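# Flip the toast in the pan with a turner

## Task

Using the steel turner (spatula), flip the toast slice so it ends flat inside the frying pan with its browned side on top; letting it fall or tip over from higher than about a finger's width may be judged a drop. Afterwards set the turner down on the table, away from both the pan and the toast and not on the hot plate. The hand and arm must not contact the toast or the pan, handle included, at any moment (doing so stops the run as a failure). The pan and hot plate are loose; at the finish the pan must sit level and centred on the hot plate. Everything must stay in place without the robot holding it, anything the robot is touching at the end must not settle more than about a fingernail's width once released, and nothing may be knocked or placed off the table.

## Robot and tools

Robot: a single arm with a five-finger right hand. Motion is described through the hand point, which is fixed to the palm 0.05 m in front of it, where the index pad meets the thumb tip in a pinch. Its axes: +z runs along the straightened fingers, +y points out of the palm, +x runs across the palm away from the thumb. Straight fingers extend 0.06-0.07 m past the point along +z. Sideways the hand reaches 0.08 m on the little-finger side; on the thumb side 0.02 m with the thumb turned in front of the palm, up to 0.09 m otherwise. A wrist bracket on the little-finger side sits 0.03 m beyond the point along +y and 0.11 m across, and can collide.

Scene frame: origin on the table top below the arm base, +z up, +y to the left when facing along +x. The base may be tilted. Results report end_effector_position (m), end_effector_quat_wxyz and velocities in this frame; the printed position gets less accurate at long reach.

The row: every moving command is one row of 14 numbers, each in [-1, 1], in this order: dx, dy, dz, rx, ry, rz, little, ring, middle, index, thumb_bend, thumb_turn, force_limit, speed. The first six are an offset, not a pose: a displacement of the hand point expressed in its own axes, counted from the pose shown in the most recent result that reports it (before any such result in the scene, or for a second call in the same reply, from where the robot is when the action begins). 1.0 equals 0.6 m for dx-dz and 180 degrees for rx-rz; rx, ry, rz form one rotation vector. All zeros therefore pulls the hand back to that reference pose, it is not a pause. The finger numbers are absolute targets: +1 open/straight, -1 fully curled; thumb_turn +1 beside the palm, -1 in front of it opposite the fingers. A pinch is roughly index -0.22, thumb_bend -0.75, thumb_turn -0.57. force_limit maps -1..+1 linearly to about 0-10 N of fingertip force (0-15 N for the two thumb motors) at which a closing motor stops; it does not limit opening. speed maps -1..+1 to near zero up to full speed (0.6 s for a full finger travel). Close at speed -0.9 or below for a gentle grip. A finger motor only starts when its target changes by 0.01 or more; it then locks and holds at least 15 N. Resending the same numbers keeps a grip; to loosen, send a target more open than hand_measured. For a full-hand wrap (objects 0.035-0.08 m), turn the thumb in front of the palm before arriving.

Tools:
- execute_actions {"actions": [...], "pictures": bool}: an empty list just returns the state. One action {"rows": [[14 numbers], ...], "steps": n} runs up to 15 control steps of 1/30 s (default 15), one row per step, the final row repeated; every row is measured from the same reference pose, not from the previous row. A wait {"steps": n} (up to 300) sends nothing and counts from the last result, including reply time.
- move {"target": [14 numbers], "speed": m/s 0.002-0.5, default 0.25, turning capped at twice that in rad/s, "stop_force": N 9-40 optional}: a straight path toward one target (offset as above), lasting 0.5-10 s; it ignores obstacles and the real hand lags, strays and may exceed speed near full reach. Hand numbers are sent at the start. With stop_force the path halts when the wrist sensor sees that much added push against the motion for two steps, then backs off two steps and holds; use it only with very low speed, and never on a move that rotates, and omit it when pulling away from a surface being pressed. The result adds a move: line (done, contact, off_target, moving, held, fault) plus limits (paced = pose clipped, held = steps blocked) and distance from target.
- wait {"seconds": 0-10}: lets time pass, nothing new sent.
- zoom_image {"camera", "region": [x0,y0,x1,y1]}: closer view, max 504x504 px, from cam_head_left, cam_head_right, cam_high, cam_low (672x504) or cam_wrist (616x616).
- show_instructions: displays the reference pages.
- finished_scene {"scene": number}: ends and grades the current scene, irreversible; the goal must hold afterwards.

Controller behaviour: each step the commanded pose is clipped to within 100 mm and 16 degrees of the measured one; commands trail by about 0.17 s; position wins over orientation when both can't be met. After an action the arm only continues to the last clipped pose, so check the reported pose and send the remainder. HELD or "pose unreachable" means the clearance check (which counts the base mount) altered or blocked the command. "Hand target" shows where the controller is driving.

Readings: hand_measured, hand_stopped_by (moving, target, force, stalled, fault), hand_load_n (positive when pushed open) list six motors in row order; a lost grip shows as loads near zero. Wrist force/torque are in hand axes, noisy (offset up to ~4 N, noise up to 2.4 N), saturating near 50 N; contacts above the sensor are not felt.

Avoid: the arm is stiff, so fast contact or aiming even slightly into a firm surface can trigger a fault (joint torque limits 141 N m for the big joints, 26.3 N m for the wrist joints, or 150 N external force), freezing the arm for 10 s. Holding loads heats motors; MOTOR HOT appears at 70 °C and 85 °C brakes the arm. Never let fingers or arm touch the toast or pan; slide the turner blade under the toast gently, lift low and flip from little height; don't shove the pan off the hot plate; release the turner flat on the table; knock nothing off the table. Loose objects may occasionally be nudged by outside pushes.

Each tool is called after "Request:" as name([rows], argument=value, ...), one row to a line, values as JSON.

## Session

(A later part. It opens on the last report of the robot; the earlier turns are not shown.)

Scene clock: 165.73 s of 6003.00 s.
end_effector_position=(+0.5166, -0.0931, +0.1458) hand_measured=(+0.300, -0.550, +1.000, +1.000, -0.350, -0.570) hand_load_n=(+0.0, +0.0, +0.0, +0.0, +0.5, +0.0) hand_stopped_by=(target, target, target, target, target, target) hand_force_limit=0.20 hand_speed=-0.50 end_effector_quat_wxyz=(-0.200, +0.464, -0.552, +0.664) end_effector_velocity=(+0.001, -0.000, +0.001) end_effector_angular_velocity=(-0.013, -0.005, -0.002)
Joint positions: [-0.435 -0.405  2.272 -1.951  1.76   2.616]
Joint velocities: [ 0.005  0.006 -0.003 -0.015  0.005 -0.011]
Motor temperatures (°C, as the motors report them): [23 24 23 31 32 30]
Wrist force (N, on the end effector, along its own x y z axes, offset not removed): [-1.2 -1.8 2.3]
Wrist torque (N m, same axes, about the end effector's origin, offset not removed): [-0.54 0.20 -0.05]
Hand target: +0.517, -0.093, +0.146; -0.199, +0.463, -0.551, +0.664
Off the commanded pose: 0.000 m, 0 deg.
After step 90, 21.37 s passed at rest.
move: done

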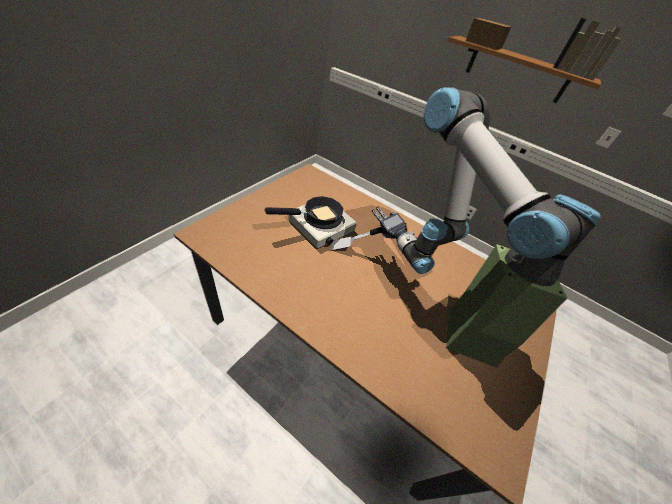

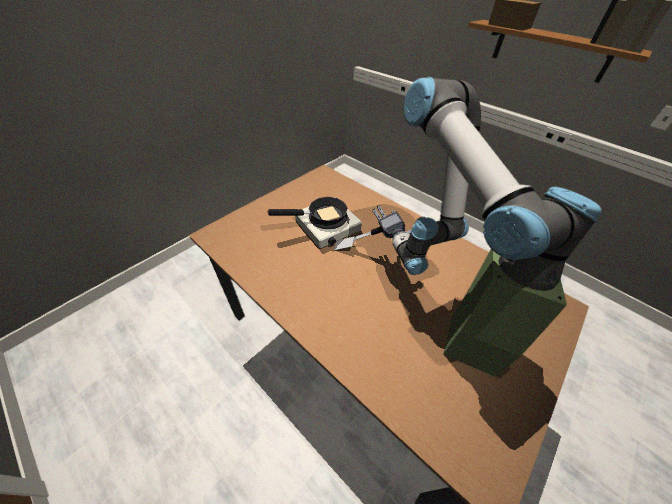

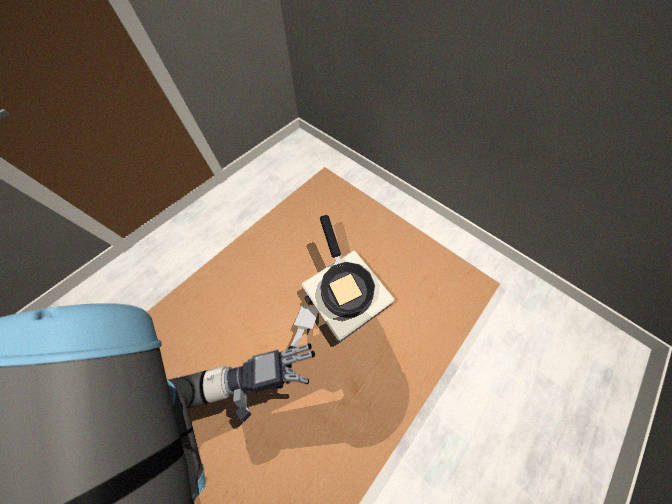

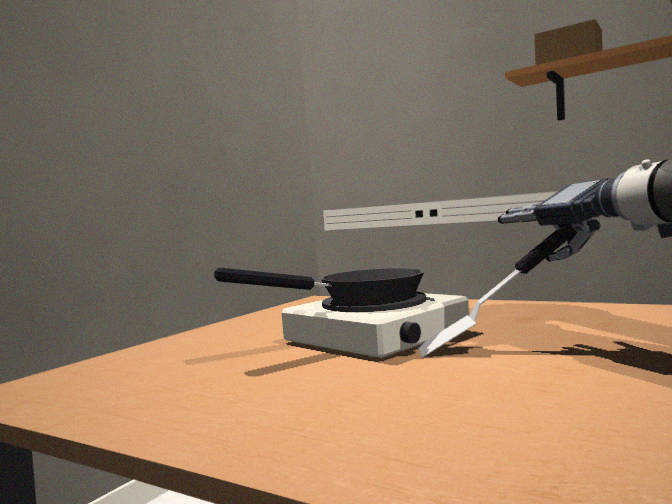

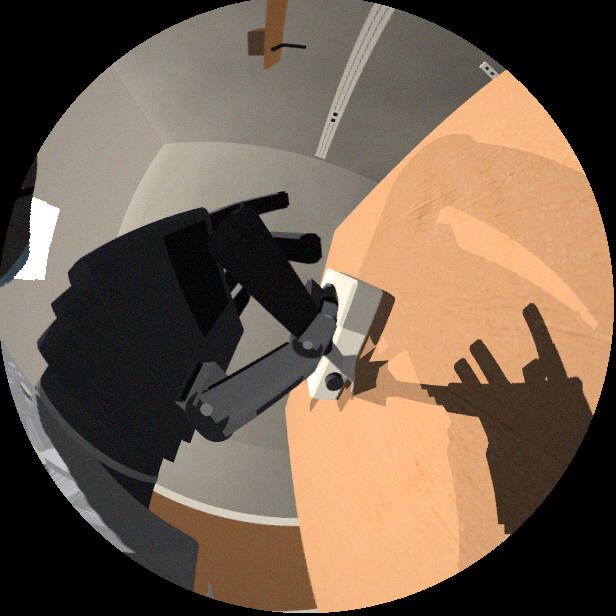

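Request:
move(target=[-0.013,-0.095,0.023,0.112,0.083,-0.114,0.3,-0.55,1,1,-0.35,-0.57,0.2,-0.5], speed=0.08)

Request:
zoom_image(camera="cam_low", region=[400,130,660,370])

Scene clock: 176.23 s of 6003.00 s.
end_effector_position=(+0.5460, -0.0769, +0.1944) hand_measured=(+0.300, -0.550, +1.000, +1.000, -0.350, -0.570) hand_load_n=(+0.0, +0.0, +0.0, +0.0, +0.5, +0.0) hand_stopped_by=(target, target, target, target, target, target) hand_force_limit=0.20 hand_speed=-0.50 end_effector_quat_wxyz=(-0.084, +0.423, -0.359, +0.828) end_effector_velocity=(+0.001, +0.000, +0.001) end_effector_angular_velocity=(-0.014, -0.005, -0.001)
Joint positions: [-0.285 -0.183  2.105 -2.461  1.842  2.102]
Joint velocities: [ 0.001  0.006 -0.006 -0.011 -0.005 -0.013]
Motor temperatures (°C, as the motors report them): [23 24 23 31 32 30]
Wrist force (N, on the end effector, along its own x y z axes, offset not removed): [0.8 -0.4 1.4]
Wrist torque (N m, same axes, about the end effector's origin, offset not removed): [-0.35 -0.12 -0.14]
Hand target: +0.546, -0.077, +0.194; -0.084, +0.423, -0.358, +0.828
Off the commanded pose: 0.000 m, 0 deg.
After step 90, 3.63 s passed at rest.
move: done

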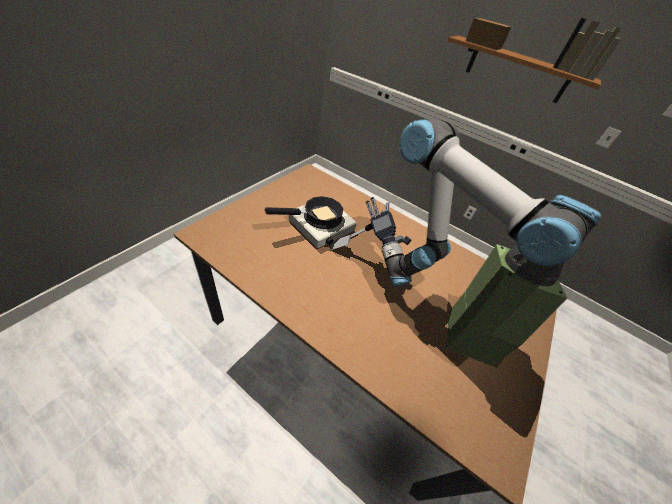

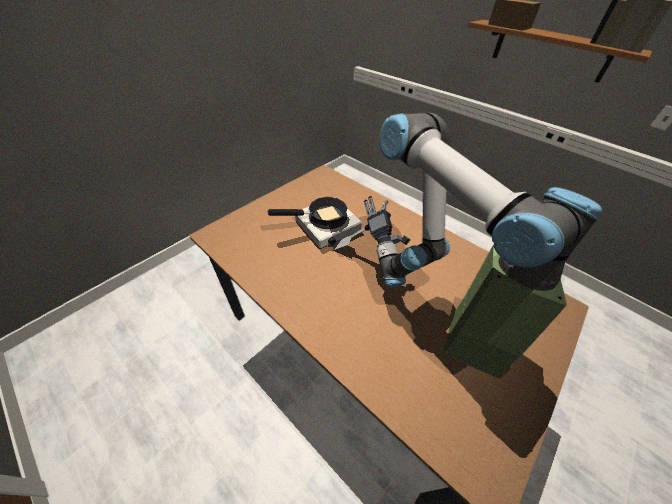

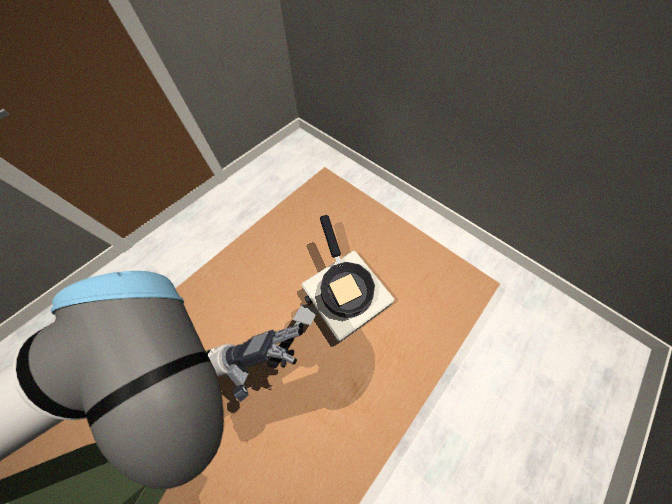

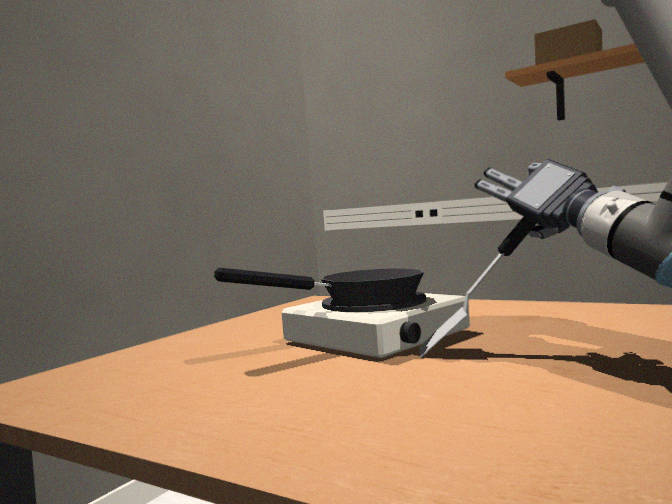

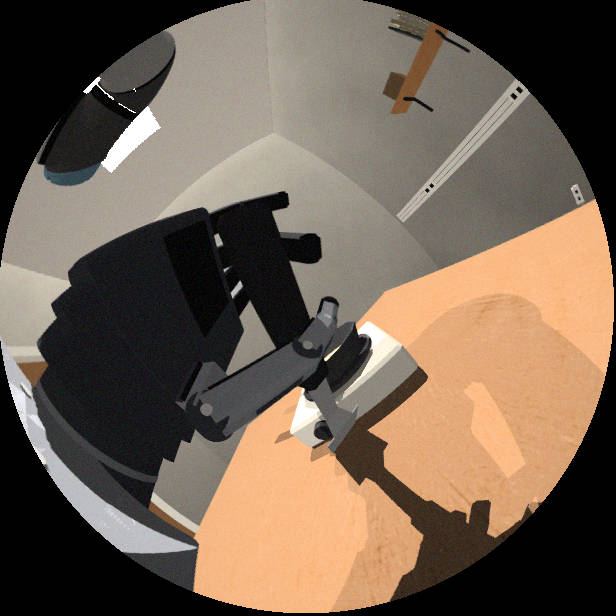

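Region (400, 130, 660, 370) of cam_low's 672x504 image, scaled by 1.938, with more detail than that image has; it fills the top 465 rows of this view, and the rest is white.

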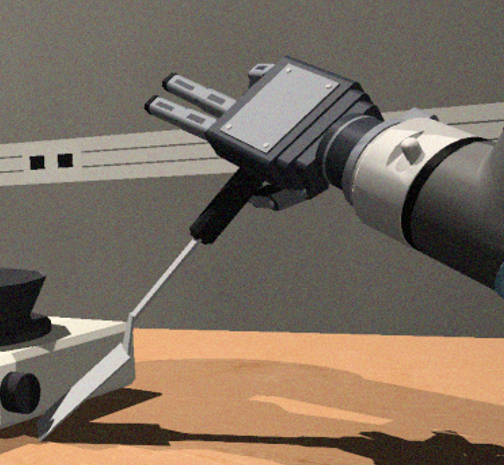

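Request:
move(target=[-0.067,-0.113,0.07,0.321,-0.107,-0.07,0.2,0.2,0.2,0.2,-0.35,-0.57,0.2,-0.7], speed=0.1)

Request:
zoom_image(camera="cam_low", region=[380,110,640,370])

Scene clock: 201.00 s of 6003.00 s.
end_effector_position=(+0.6141, -0.0320, +0.2294) hand_measured=(+0.200, +0.200, +0.200, +0.200, -0.350, -0.570) hand_load_n=(+0.0, +0.0, +0.0, +0.0, +0.0, +0.0) hand_stopped_by=(target, target, target, target, target, target) hand_force_limit=0.20 hand_speed=-0.70 end_effector_quat_wxyz=(-0.245, +0.493, +0.147, +0.822) end_effector_velocity=(+0.001, +0.000, +0.001) end_effector_angular_velocity=(-0.008, -0.004, +0.011)
Joint positions: [-0.721 -0.135  1.995 -2.96   0.497  2.448]
Joint velocities: [-0.002  0.002 -0.006 -0.021 -0.011  0.021]
Motor temperatures (°C, as the motors report them): [23 24 23 31 32 30]
Wrist force (N, on the end effector, along its own x y z axes, offset not removed): [2.6 1.1 1.1]
Wrist torque (N m, same axes, about the end effector's origin, offset not removed): [0.13 -0.30 0.10]
Hand target: +0.614, -0.032, +0.229; -0.246, +0.493, +0.148, +0.822
Off the commanded pose: 0.001 m, 0 deg.
After step 90, 15.97 s passed at rest.
move: done

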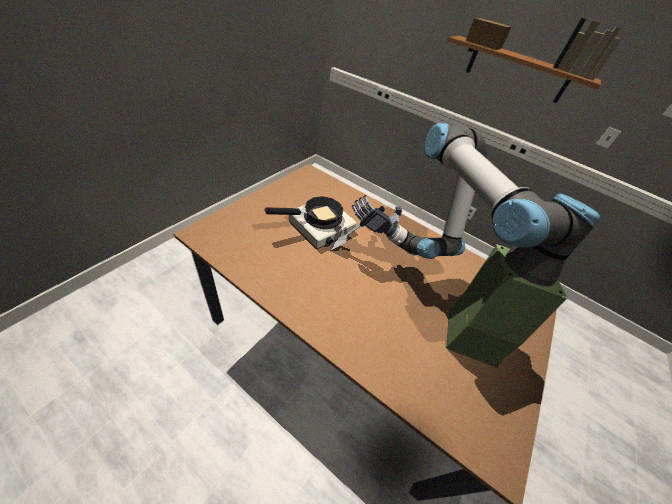

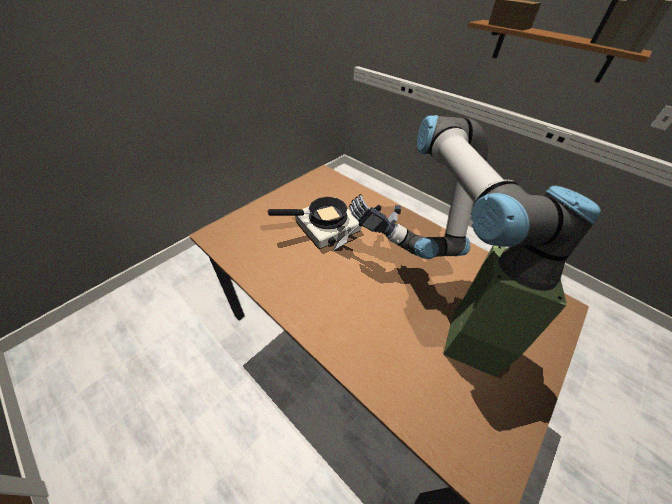

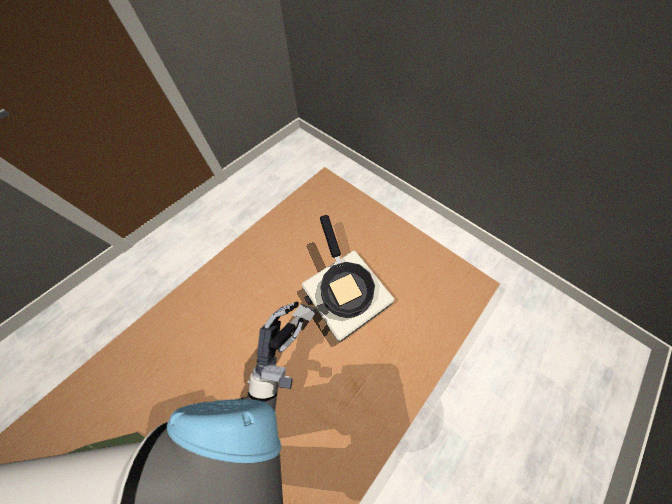

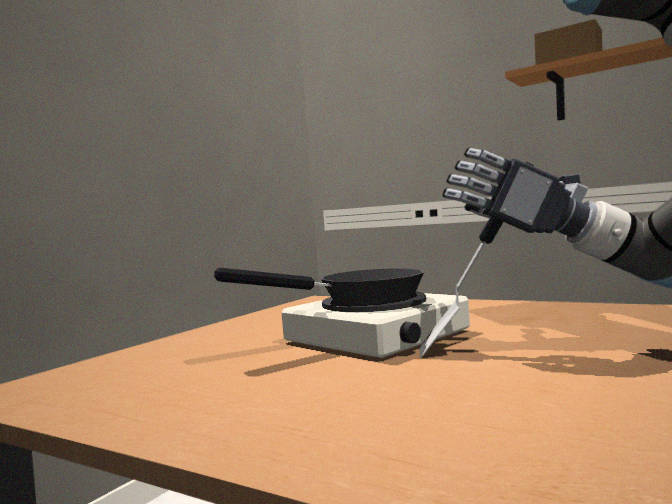

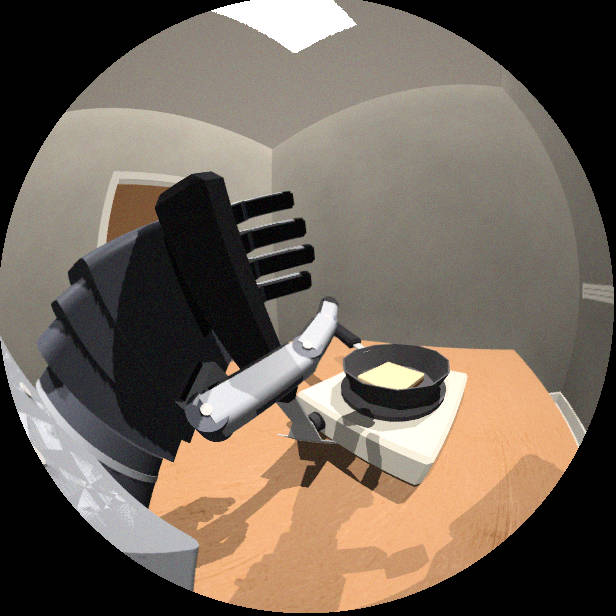

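Region (380, 110, 640, 370) of cam_low's 672x504 image, scaled by 1.938, with more detail than that image has.

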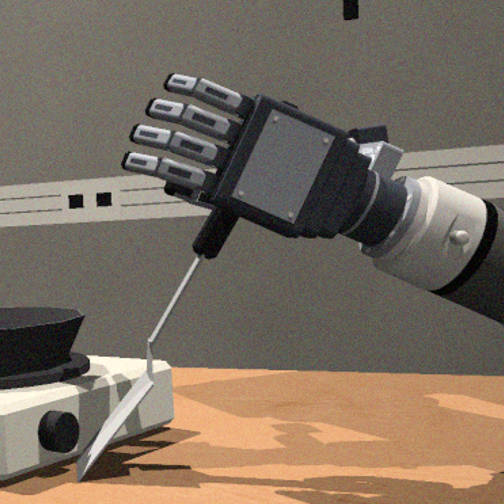

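Request:
move(target=[0.01,0.005,0.035,0,0,0,0.2,0.2,0.2,0.2,0.6,-1,0.2,-0.6], speed=0.015)

Request:
zoom_image(camera="cam_low", region=[380,110,640,370])

Scene clock: 208.20 s of 6003.00 s.
end_effector_position=(+0.6289, -0.0259, +0.2447) hand_measured=(+0.200, +0.200, +0.200, +0.200, +0.600, -1.000) hand_load_n=(+0.0, +0.0, +0.0, +0.0, +0.0, +0.0) hand_stopped_by=(target, target, target, target, target, target) hand_force_limit=0.20 hand_speed=-0.60 end_effector_quat_wxyz=(-0.245, +0.493, +0.147, +0.822) end_effector_velocity=(+0.000, +0.000, +0.000) end_effector_angular_velocity=(-0.000, -0.001, +0.000)
Joint positions: [-0.683 -0.195  2.006 -2.853  0.515  2.38 ]
Joint velocities: [ 0.    -0.    -0.001  0.     0.    -0.   ]
Motor temperatures (°C, as the motors report them): [23 24 23 31 32 30]
Wrist force (N, on the end effector, along its own x y z axes, offset not removed): [-0.7 2.8 0.9]
Wrist torque (N m, same axes, about the end effector's origin, offset not removed): [0.39 0.06 0.02]
Hand target: +0.629, -0.026, +0.245; -0.245, +0.493, +0.147, +0.822
Off the commanded pose: 0.000 m, 0 deg.
After step 90, 1.67 s passed at rest.
move: done

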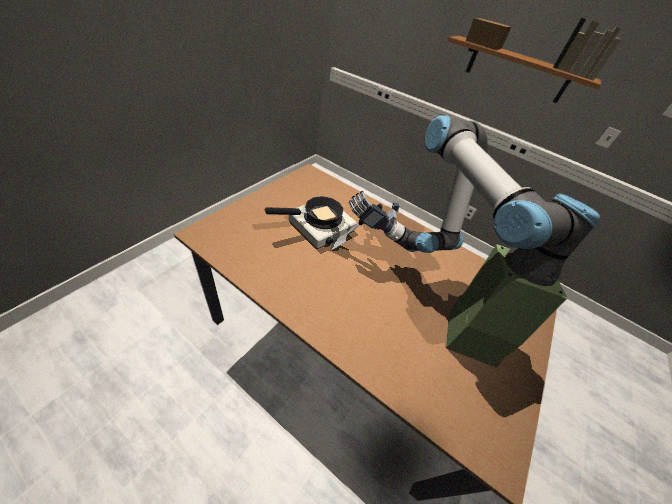

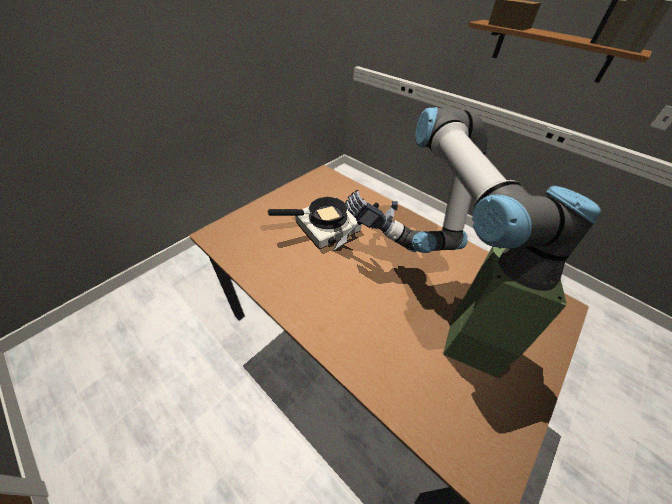

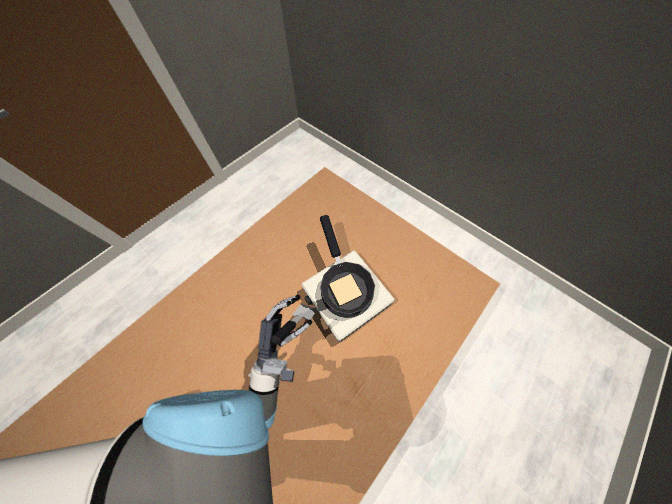

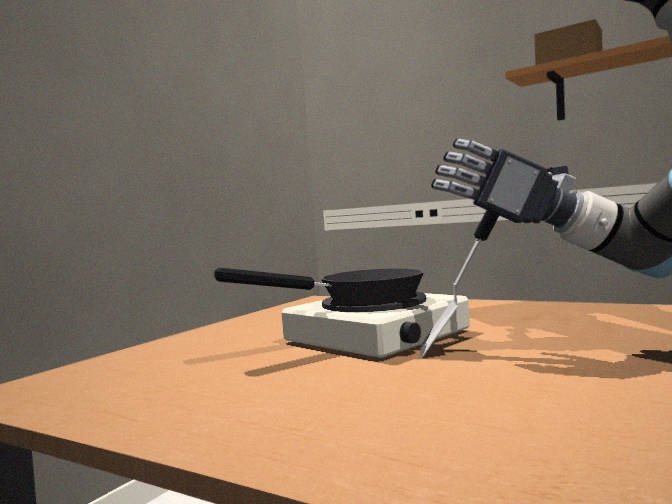

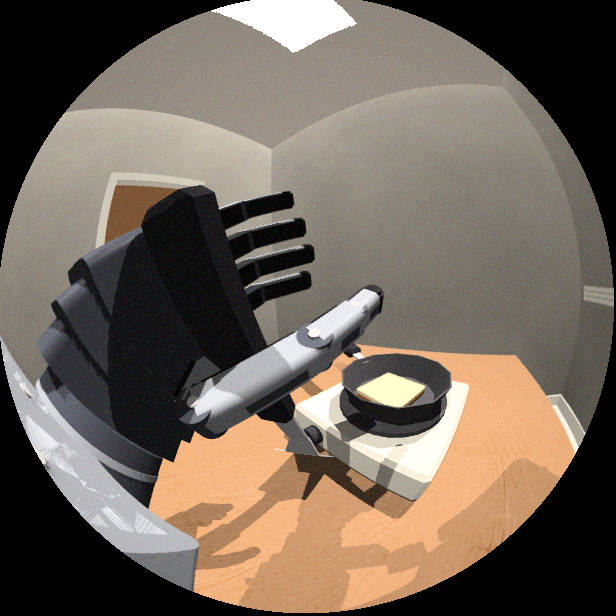

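Region (380, 110, 640, 370) of cam_low's 672x504 image, scaled by 1.938, with more detail than that image has.

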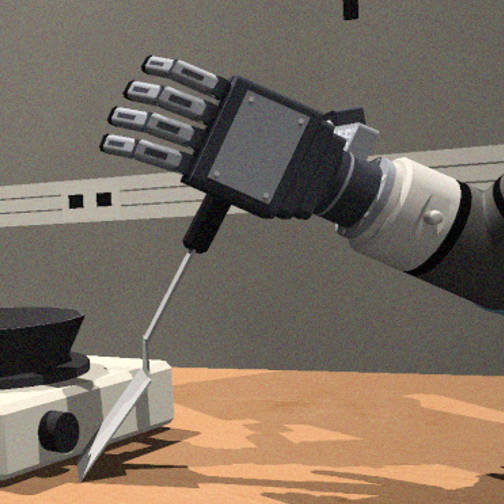

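Clamp.

Request:
move(target=[0,0,0,0,0,0,-1,-1,0.2,0.2,-0.95,-1,1,-0.75])

Request:
zoom_image(camera="cam_low", region=[380,110,640,370])

Scene clock: 215.67 s of 6003.00 s.
end_effector_position=(+0.6289, -0.0259, +0.2447) hand_measured=(-1.000, -1.000, +0.200, +0.200, -0.508, -1.000) hand_load_n=(+0.0, +0.0, +0.0, +0.0, +15.0, +7.0) hand_stopped_by=(target, target, target, target, force, target) hand_force_limit=1.00 hand_speed=-0.75 end_effector_quat_wxyz=(-0.245, +0.493, +0.147, +0.822) end_effector_velocity=(+0.000, -0.000, +0.000) end_effector_angular_velocity=(+0.001, -0.000, +0.000)
Joint positions: [-0.683 -0.195  2.006 -2.853  0.515  2.38 ]
Joint velocities: [ 0.    -0.    -0.     0.     0.001  0.001]
Motor temperatures (°C, as the motors report them): [23 24 23 31 32 30]
Wrist force (N, on the end effector, along its own x y z axes, offset not removed): [-2.9 -0.4 0.5]
Wrist torque (N m, same axes, about the end effector's origin, offset not removed): [-0.17 0.36 -0.11]
Hand target: +0.629, -0.026, +0.245; -0.245, +0.493, +0.147, +0.822
Off the commanded pose: 0.000 m, 0 deg.
move: done

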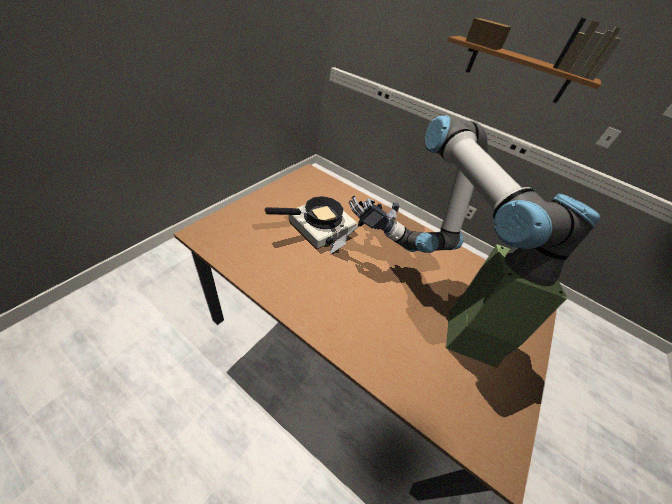

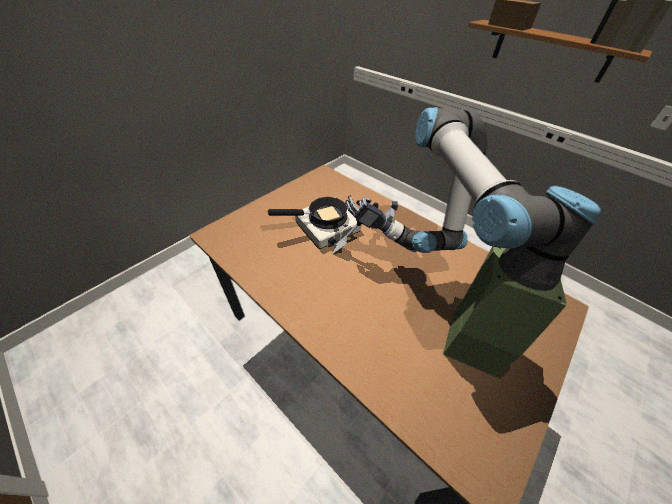

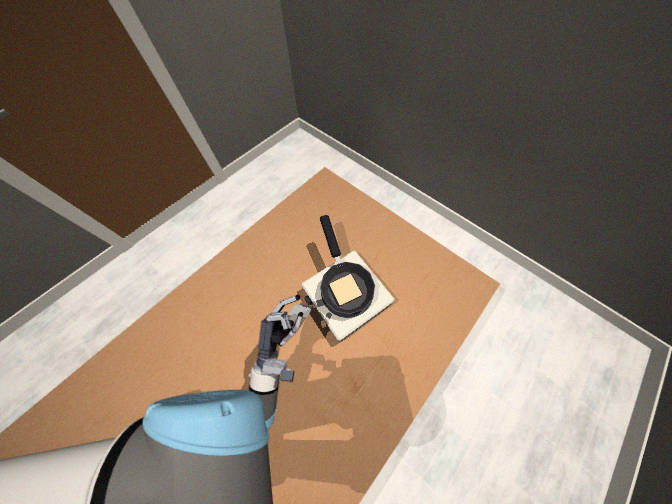

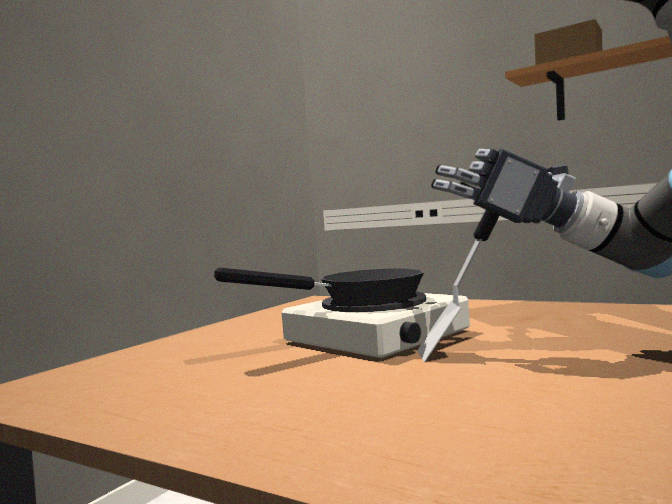

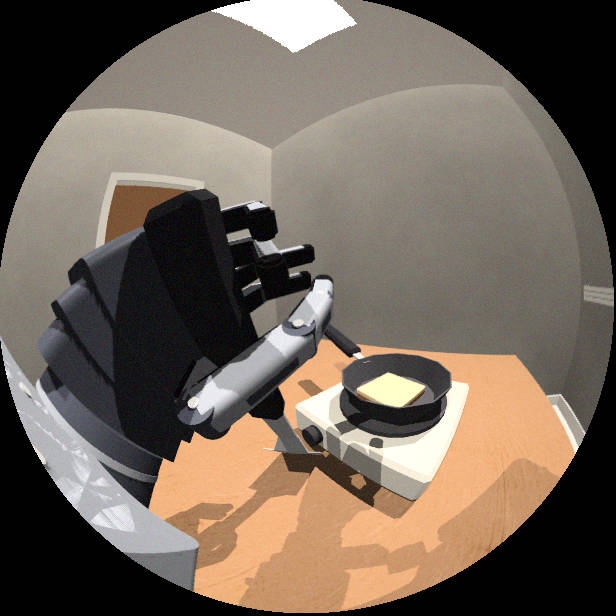

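Region (380, 110, 640, 370) of cam_low's 672x504 image, scaled by 1.938, with more detail than that image has.

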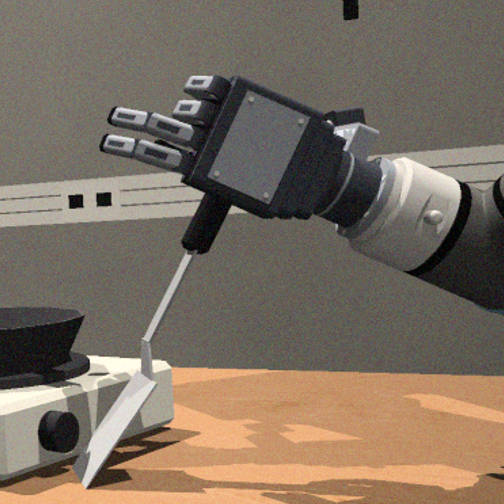

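Request:
move(target=[0.3,0,0,0,0,0,-1,-1,0.2,0.2,-0.95,-1,1,-0.75], speed=0.2)

Request:
move(target=[-0.248,0.478,0.417,-0.295,-0.222,-0.034,-1,-1,0.2,0.2,-0.95,-1,1,-0.75], speed=0.2)

Request:
zoom_image(camera="cam_low", region=[280,130,480,320])

Request:
zoom_image(camera="cam_head_left", region=[285,165,365,235])

Scene clock: 236.73 s of 6003.00 s.
end_effector_position=(+0.5579, -0.0722, +0.4031) hand_measured=(-1.000, -1.000, +0.200, +0.200, -0.508, -1.000) hand_load_n=(+0.0, +0.0, +0.0, +0.0, +15.0, +7.0) hand_stopped_by=(target, target, target, target, force, target) hand_force_limit=1.00 hand_speed=-0.75 end_effector_quat_wxyz=(-0.245, +0.493, +0.147, +0.822) end_effector_velocity=(-0.002, -0.001, +0.001) end_effector_angular_velocity=(+0.000, -0.000, +0.004)
Joint positions: [-0.865 -0.493  2.405 -3.28   0.449  2.748]
Joint velocities: [-0.005  0.003  0.002 -0.022 -0.002  0.02 ]
Motor temperatures (°C, as the motors report them): [23 24 23 31 32 30]
Wrist force (N, on the end effector, along its own x y z axes, offset not removed): [-3.1 2.1 -1.0]
Wrist torque (N m, same axes, about the end effector's origin, offset not removed): [0.30 0.33 -0.07]
Hand target: +0.558, -0.072, +0.403; -0.245, +0.493, +0.147, +0.822
Off the commanded pose: 0.000 m, 0 deg.
After step 90, 16.50 s passed at rest.
move: done

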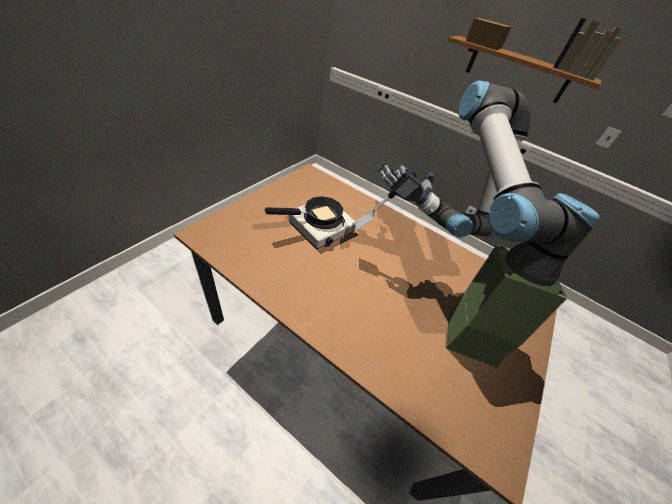

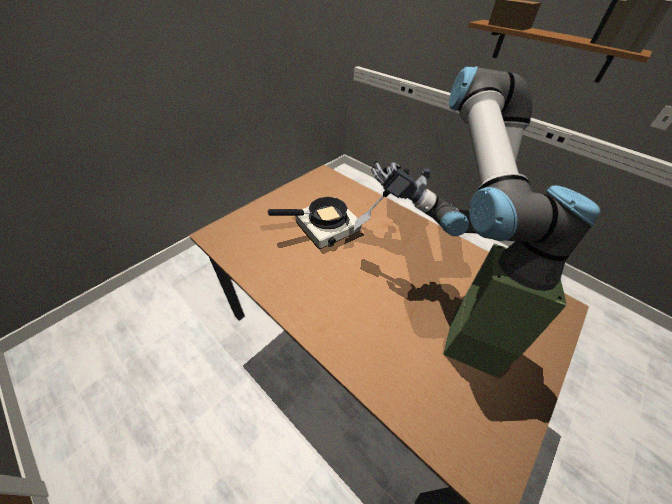

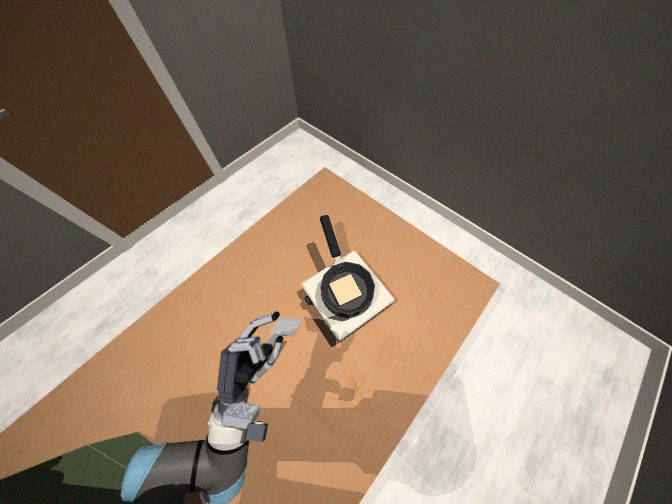

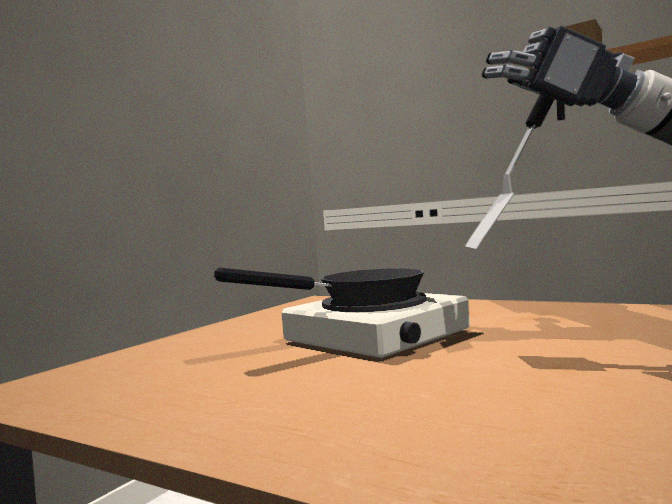

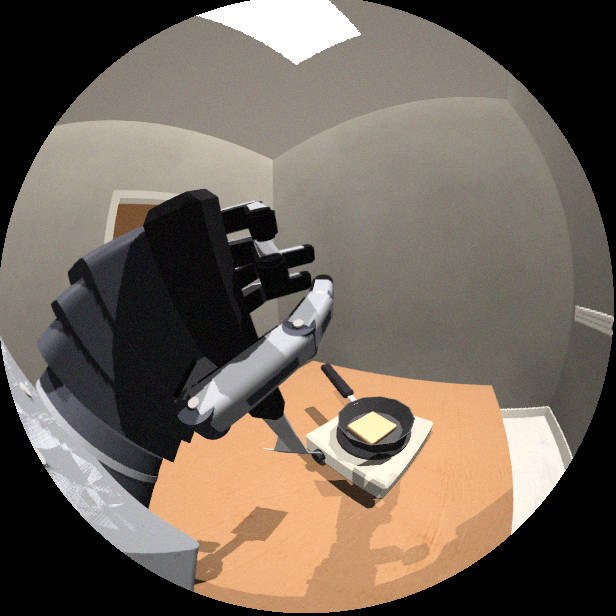

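Scene clock: 240.33 s of 6003.00 s.
end_effector_position=(+0.9579, -0.1533, +0.3907) hand_measured=(-1.000, -1.000, +0.200, +0.200, -0.508, -1.000) hand_load_n=(+0.0, +0.0, +0.0, +0.0, +15.0, +7.0) hand_stopped_by=(target, target, target, target, force, target) hand_force_limit=1.00 hand_speed=-0.75 end_effector_quat_wxyz=(+0.100, +0.781, -0.132, +0.602) end_effector_velocity=(+0.003, +0.000, +0.000) end_effector_angular_velocity=(+0.002, +0.010, -0.006)
Joint positions: [-0.227 -0.468  0.759 -0.125  1.748  1.472]
Joint velocities: [ 0.003  0.016 -0.038  0.032  0.01   0.002]
Motor temperatures (°C, as the motors report them): [23 24 23 31 32 30]
Wrist force (N, on the end effector, along its own x y z axes, offset not removed): [-2.2 0.4 2.2]
Wrist torque (N m, same axes, about the end effector's origin, offset not removed): [-0.05 0.06 -0.02]
Hand target: +0.958, -0.153, +0.391; +0.100, +0.781, -0.132, +0.601
Off the commanded pose: 0.001 m, 0 deg.
move: done

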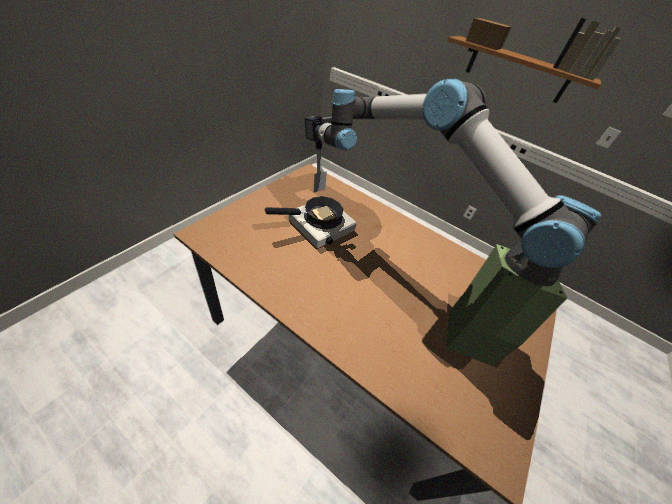

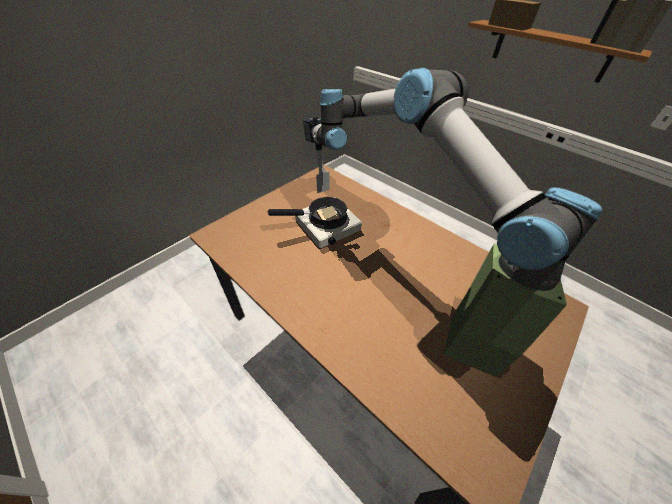

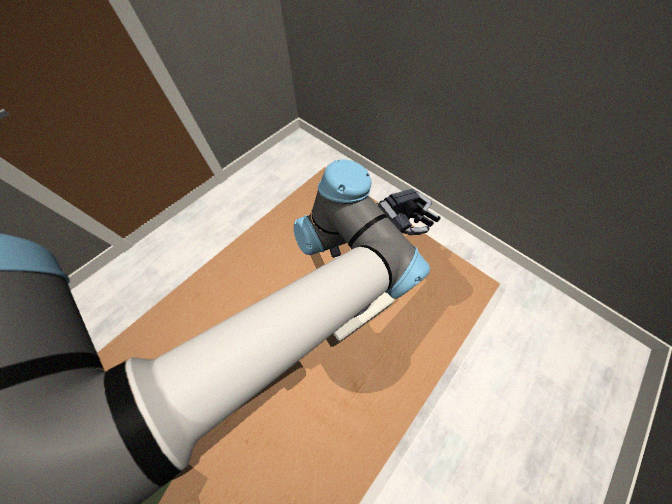

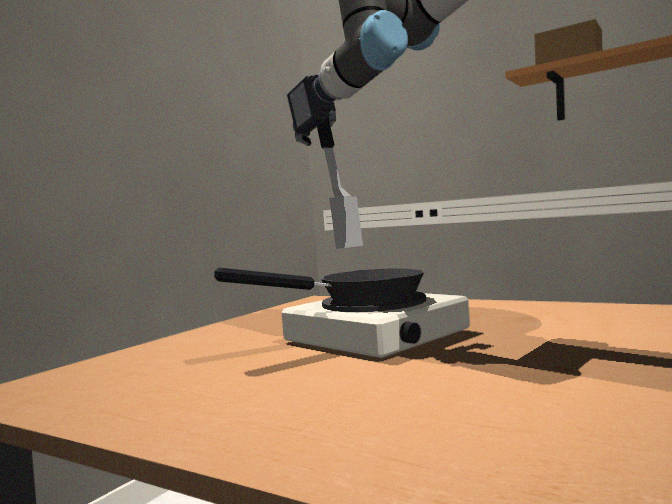

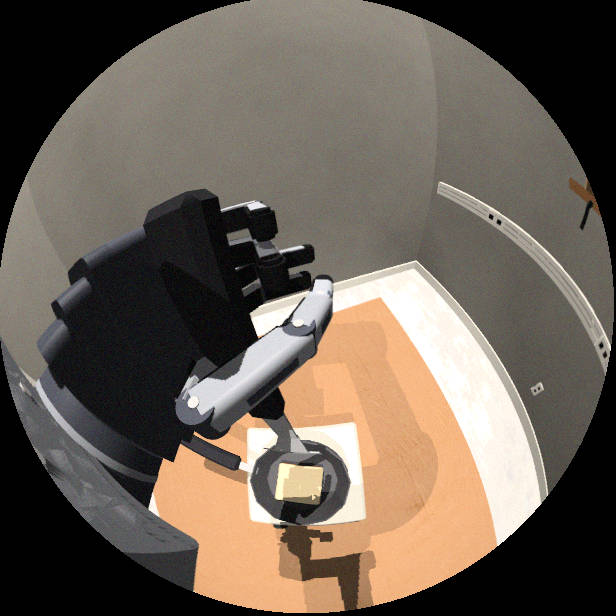

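Region (280, 130, 480, 320) of cam_low's 672x504 image, scaled by 2.520, with more detail than that image has; it fills the top 479 rows of this view, and the rest is white.

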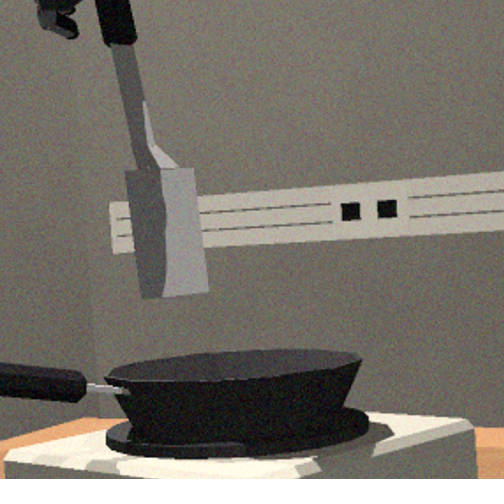

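Region (285, 165, 365, 235) of cam_head_left's 672x504 image, scaled by 6.300, with more detail than that image has; it fills the top 441 rows of this view, and the rest is white.

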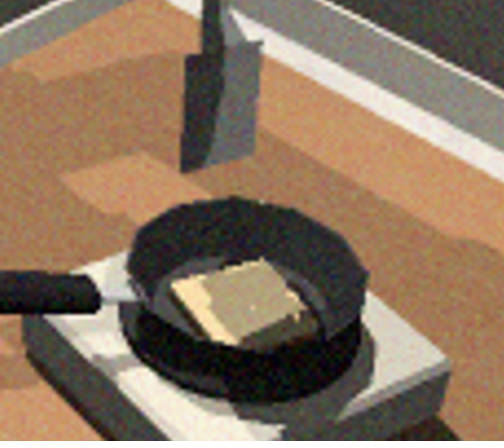

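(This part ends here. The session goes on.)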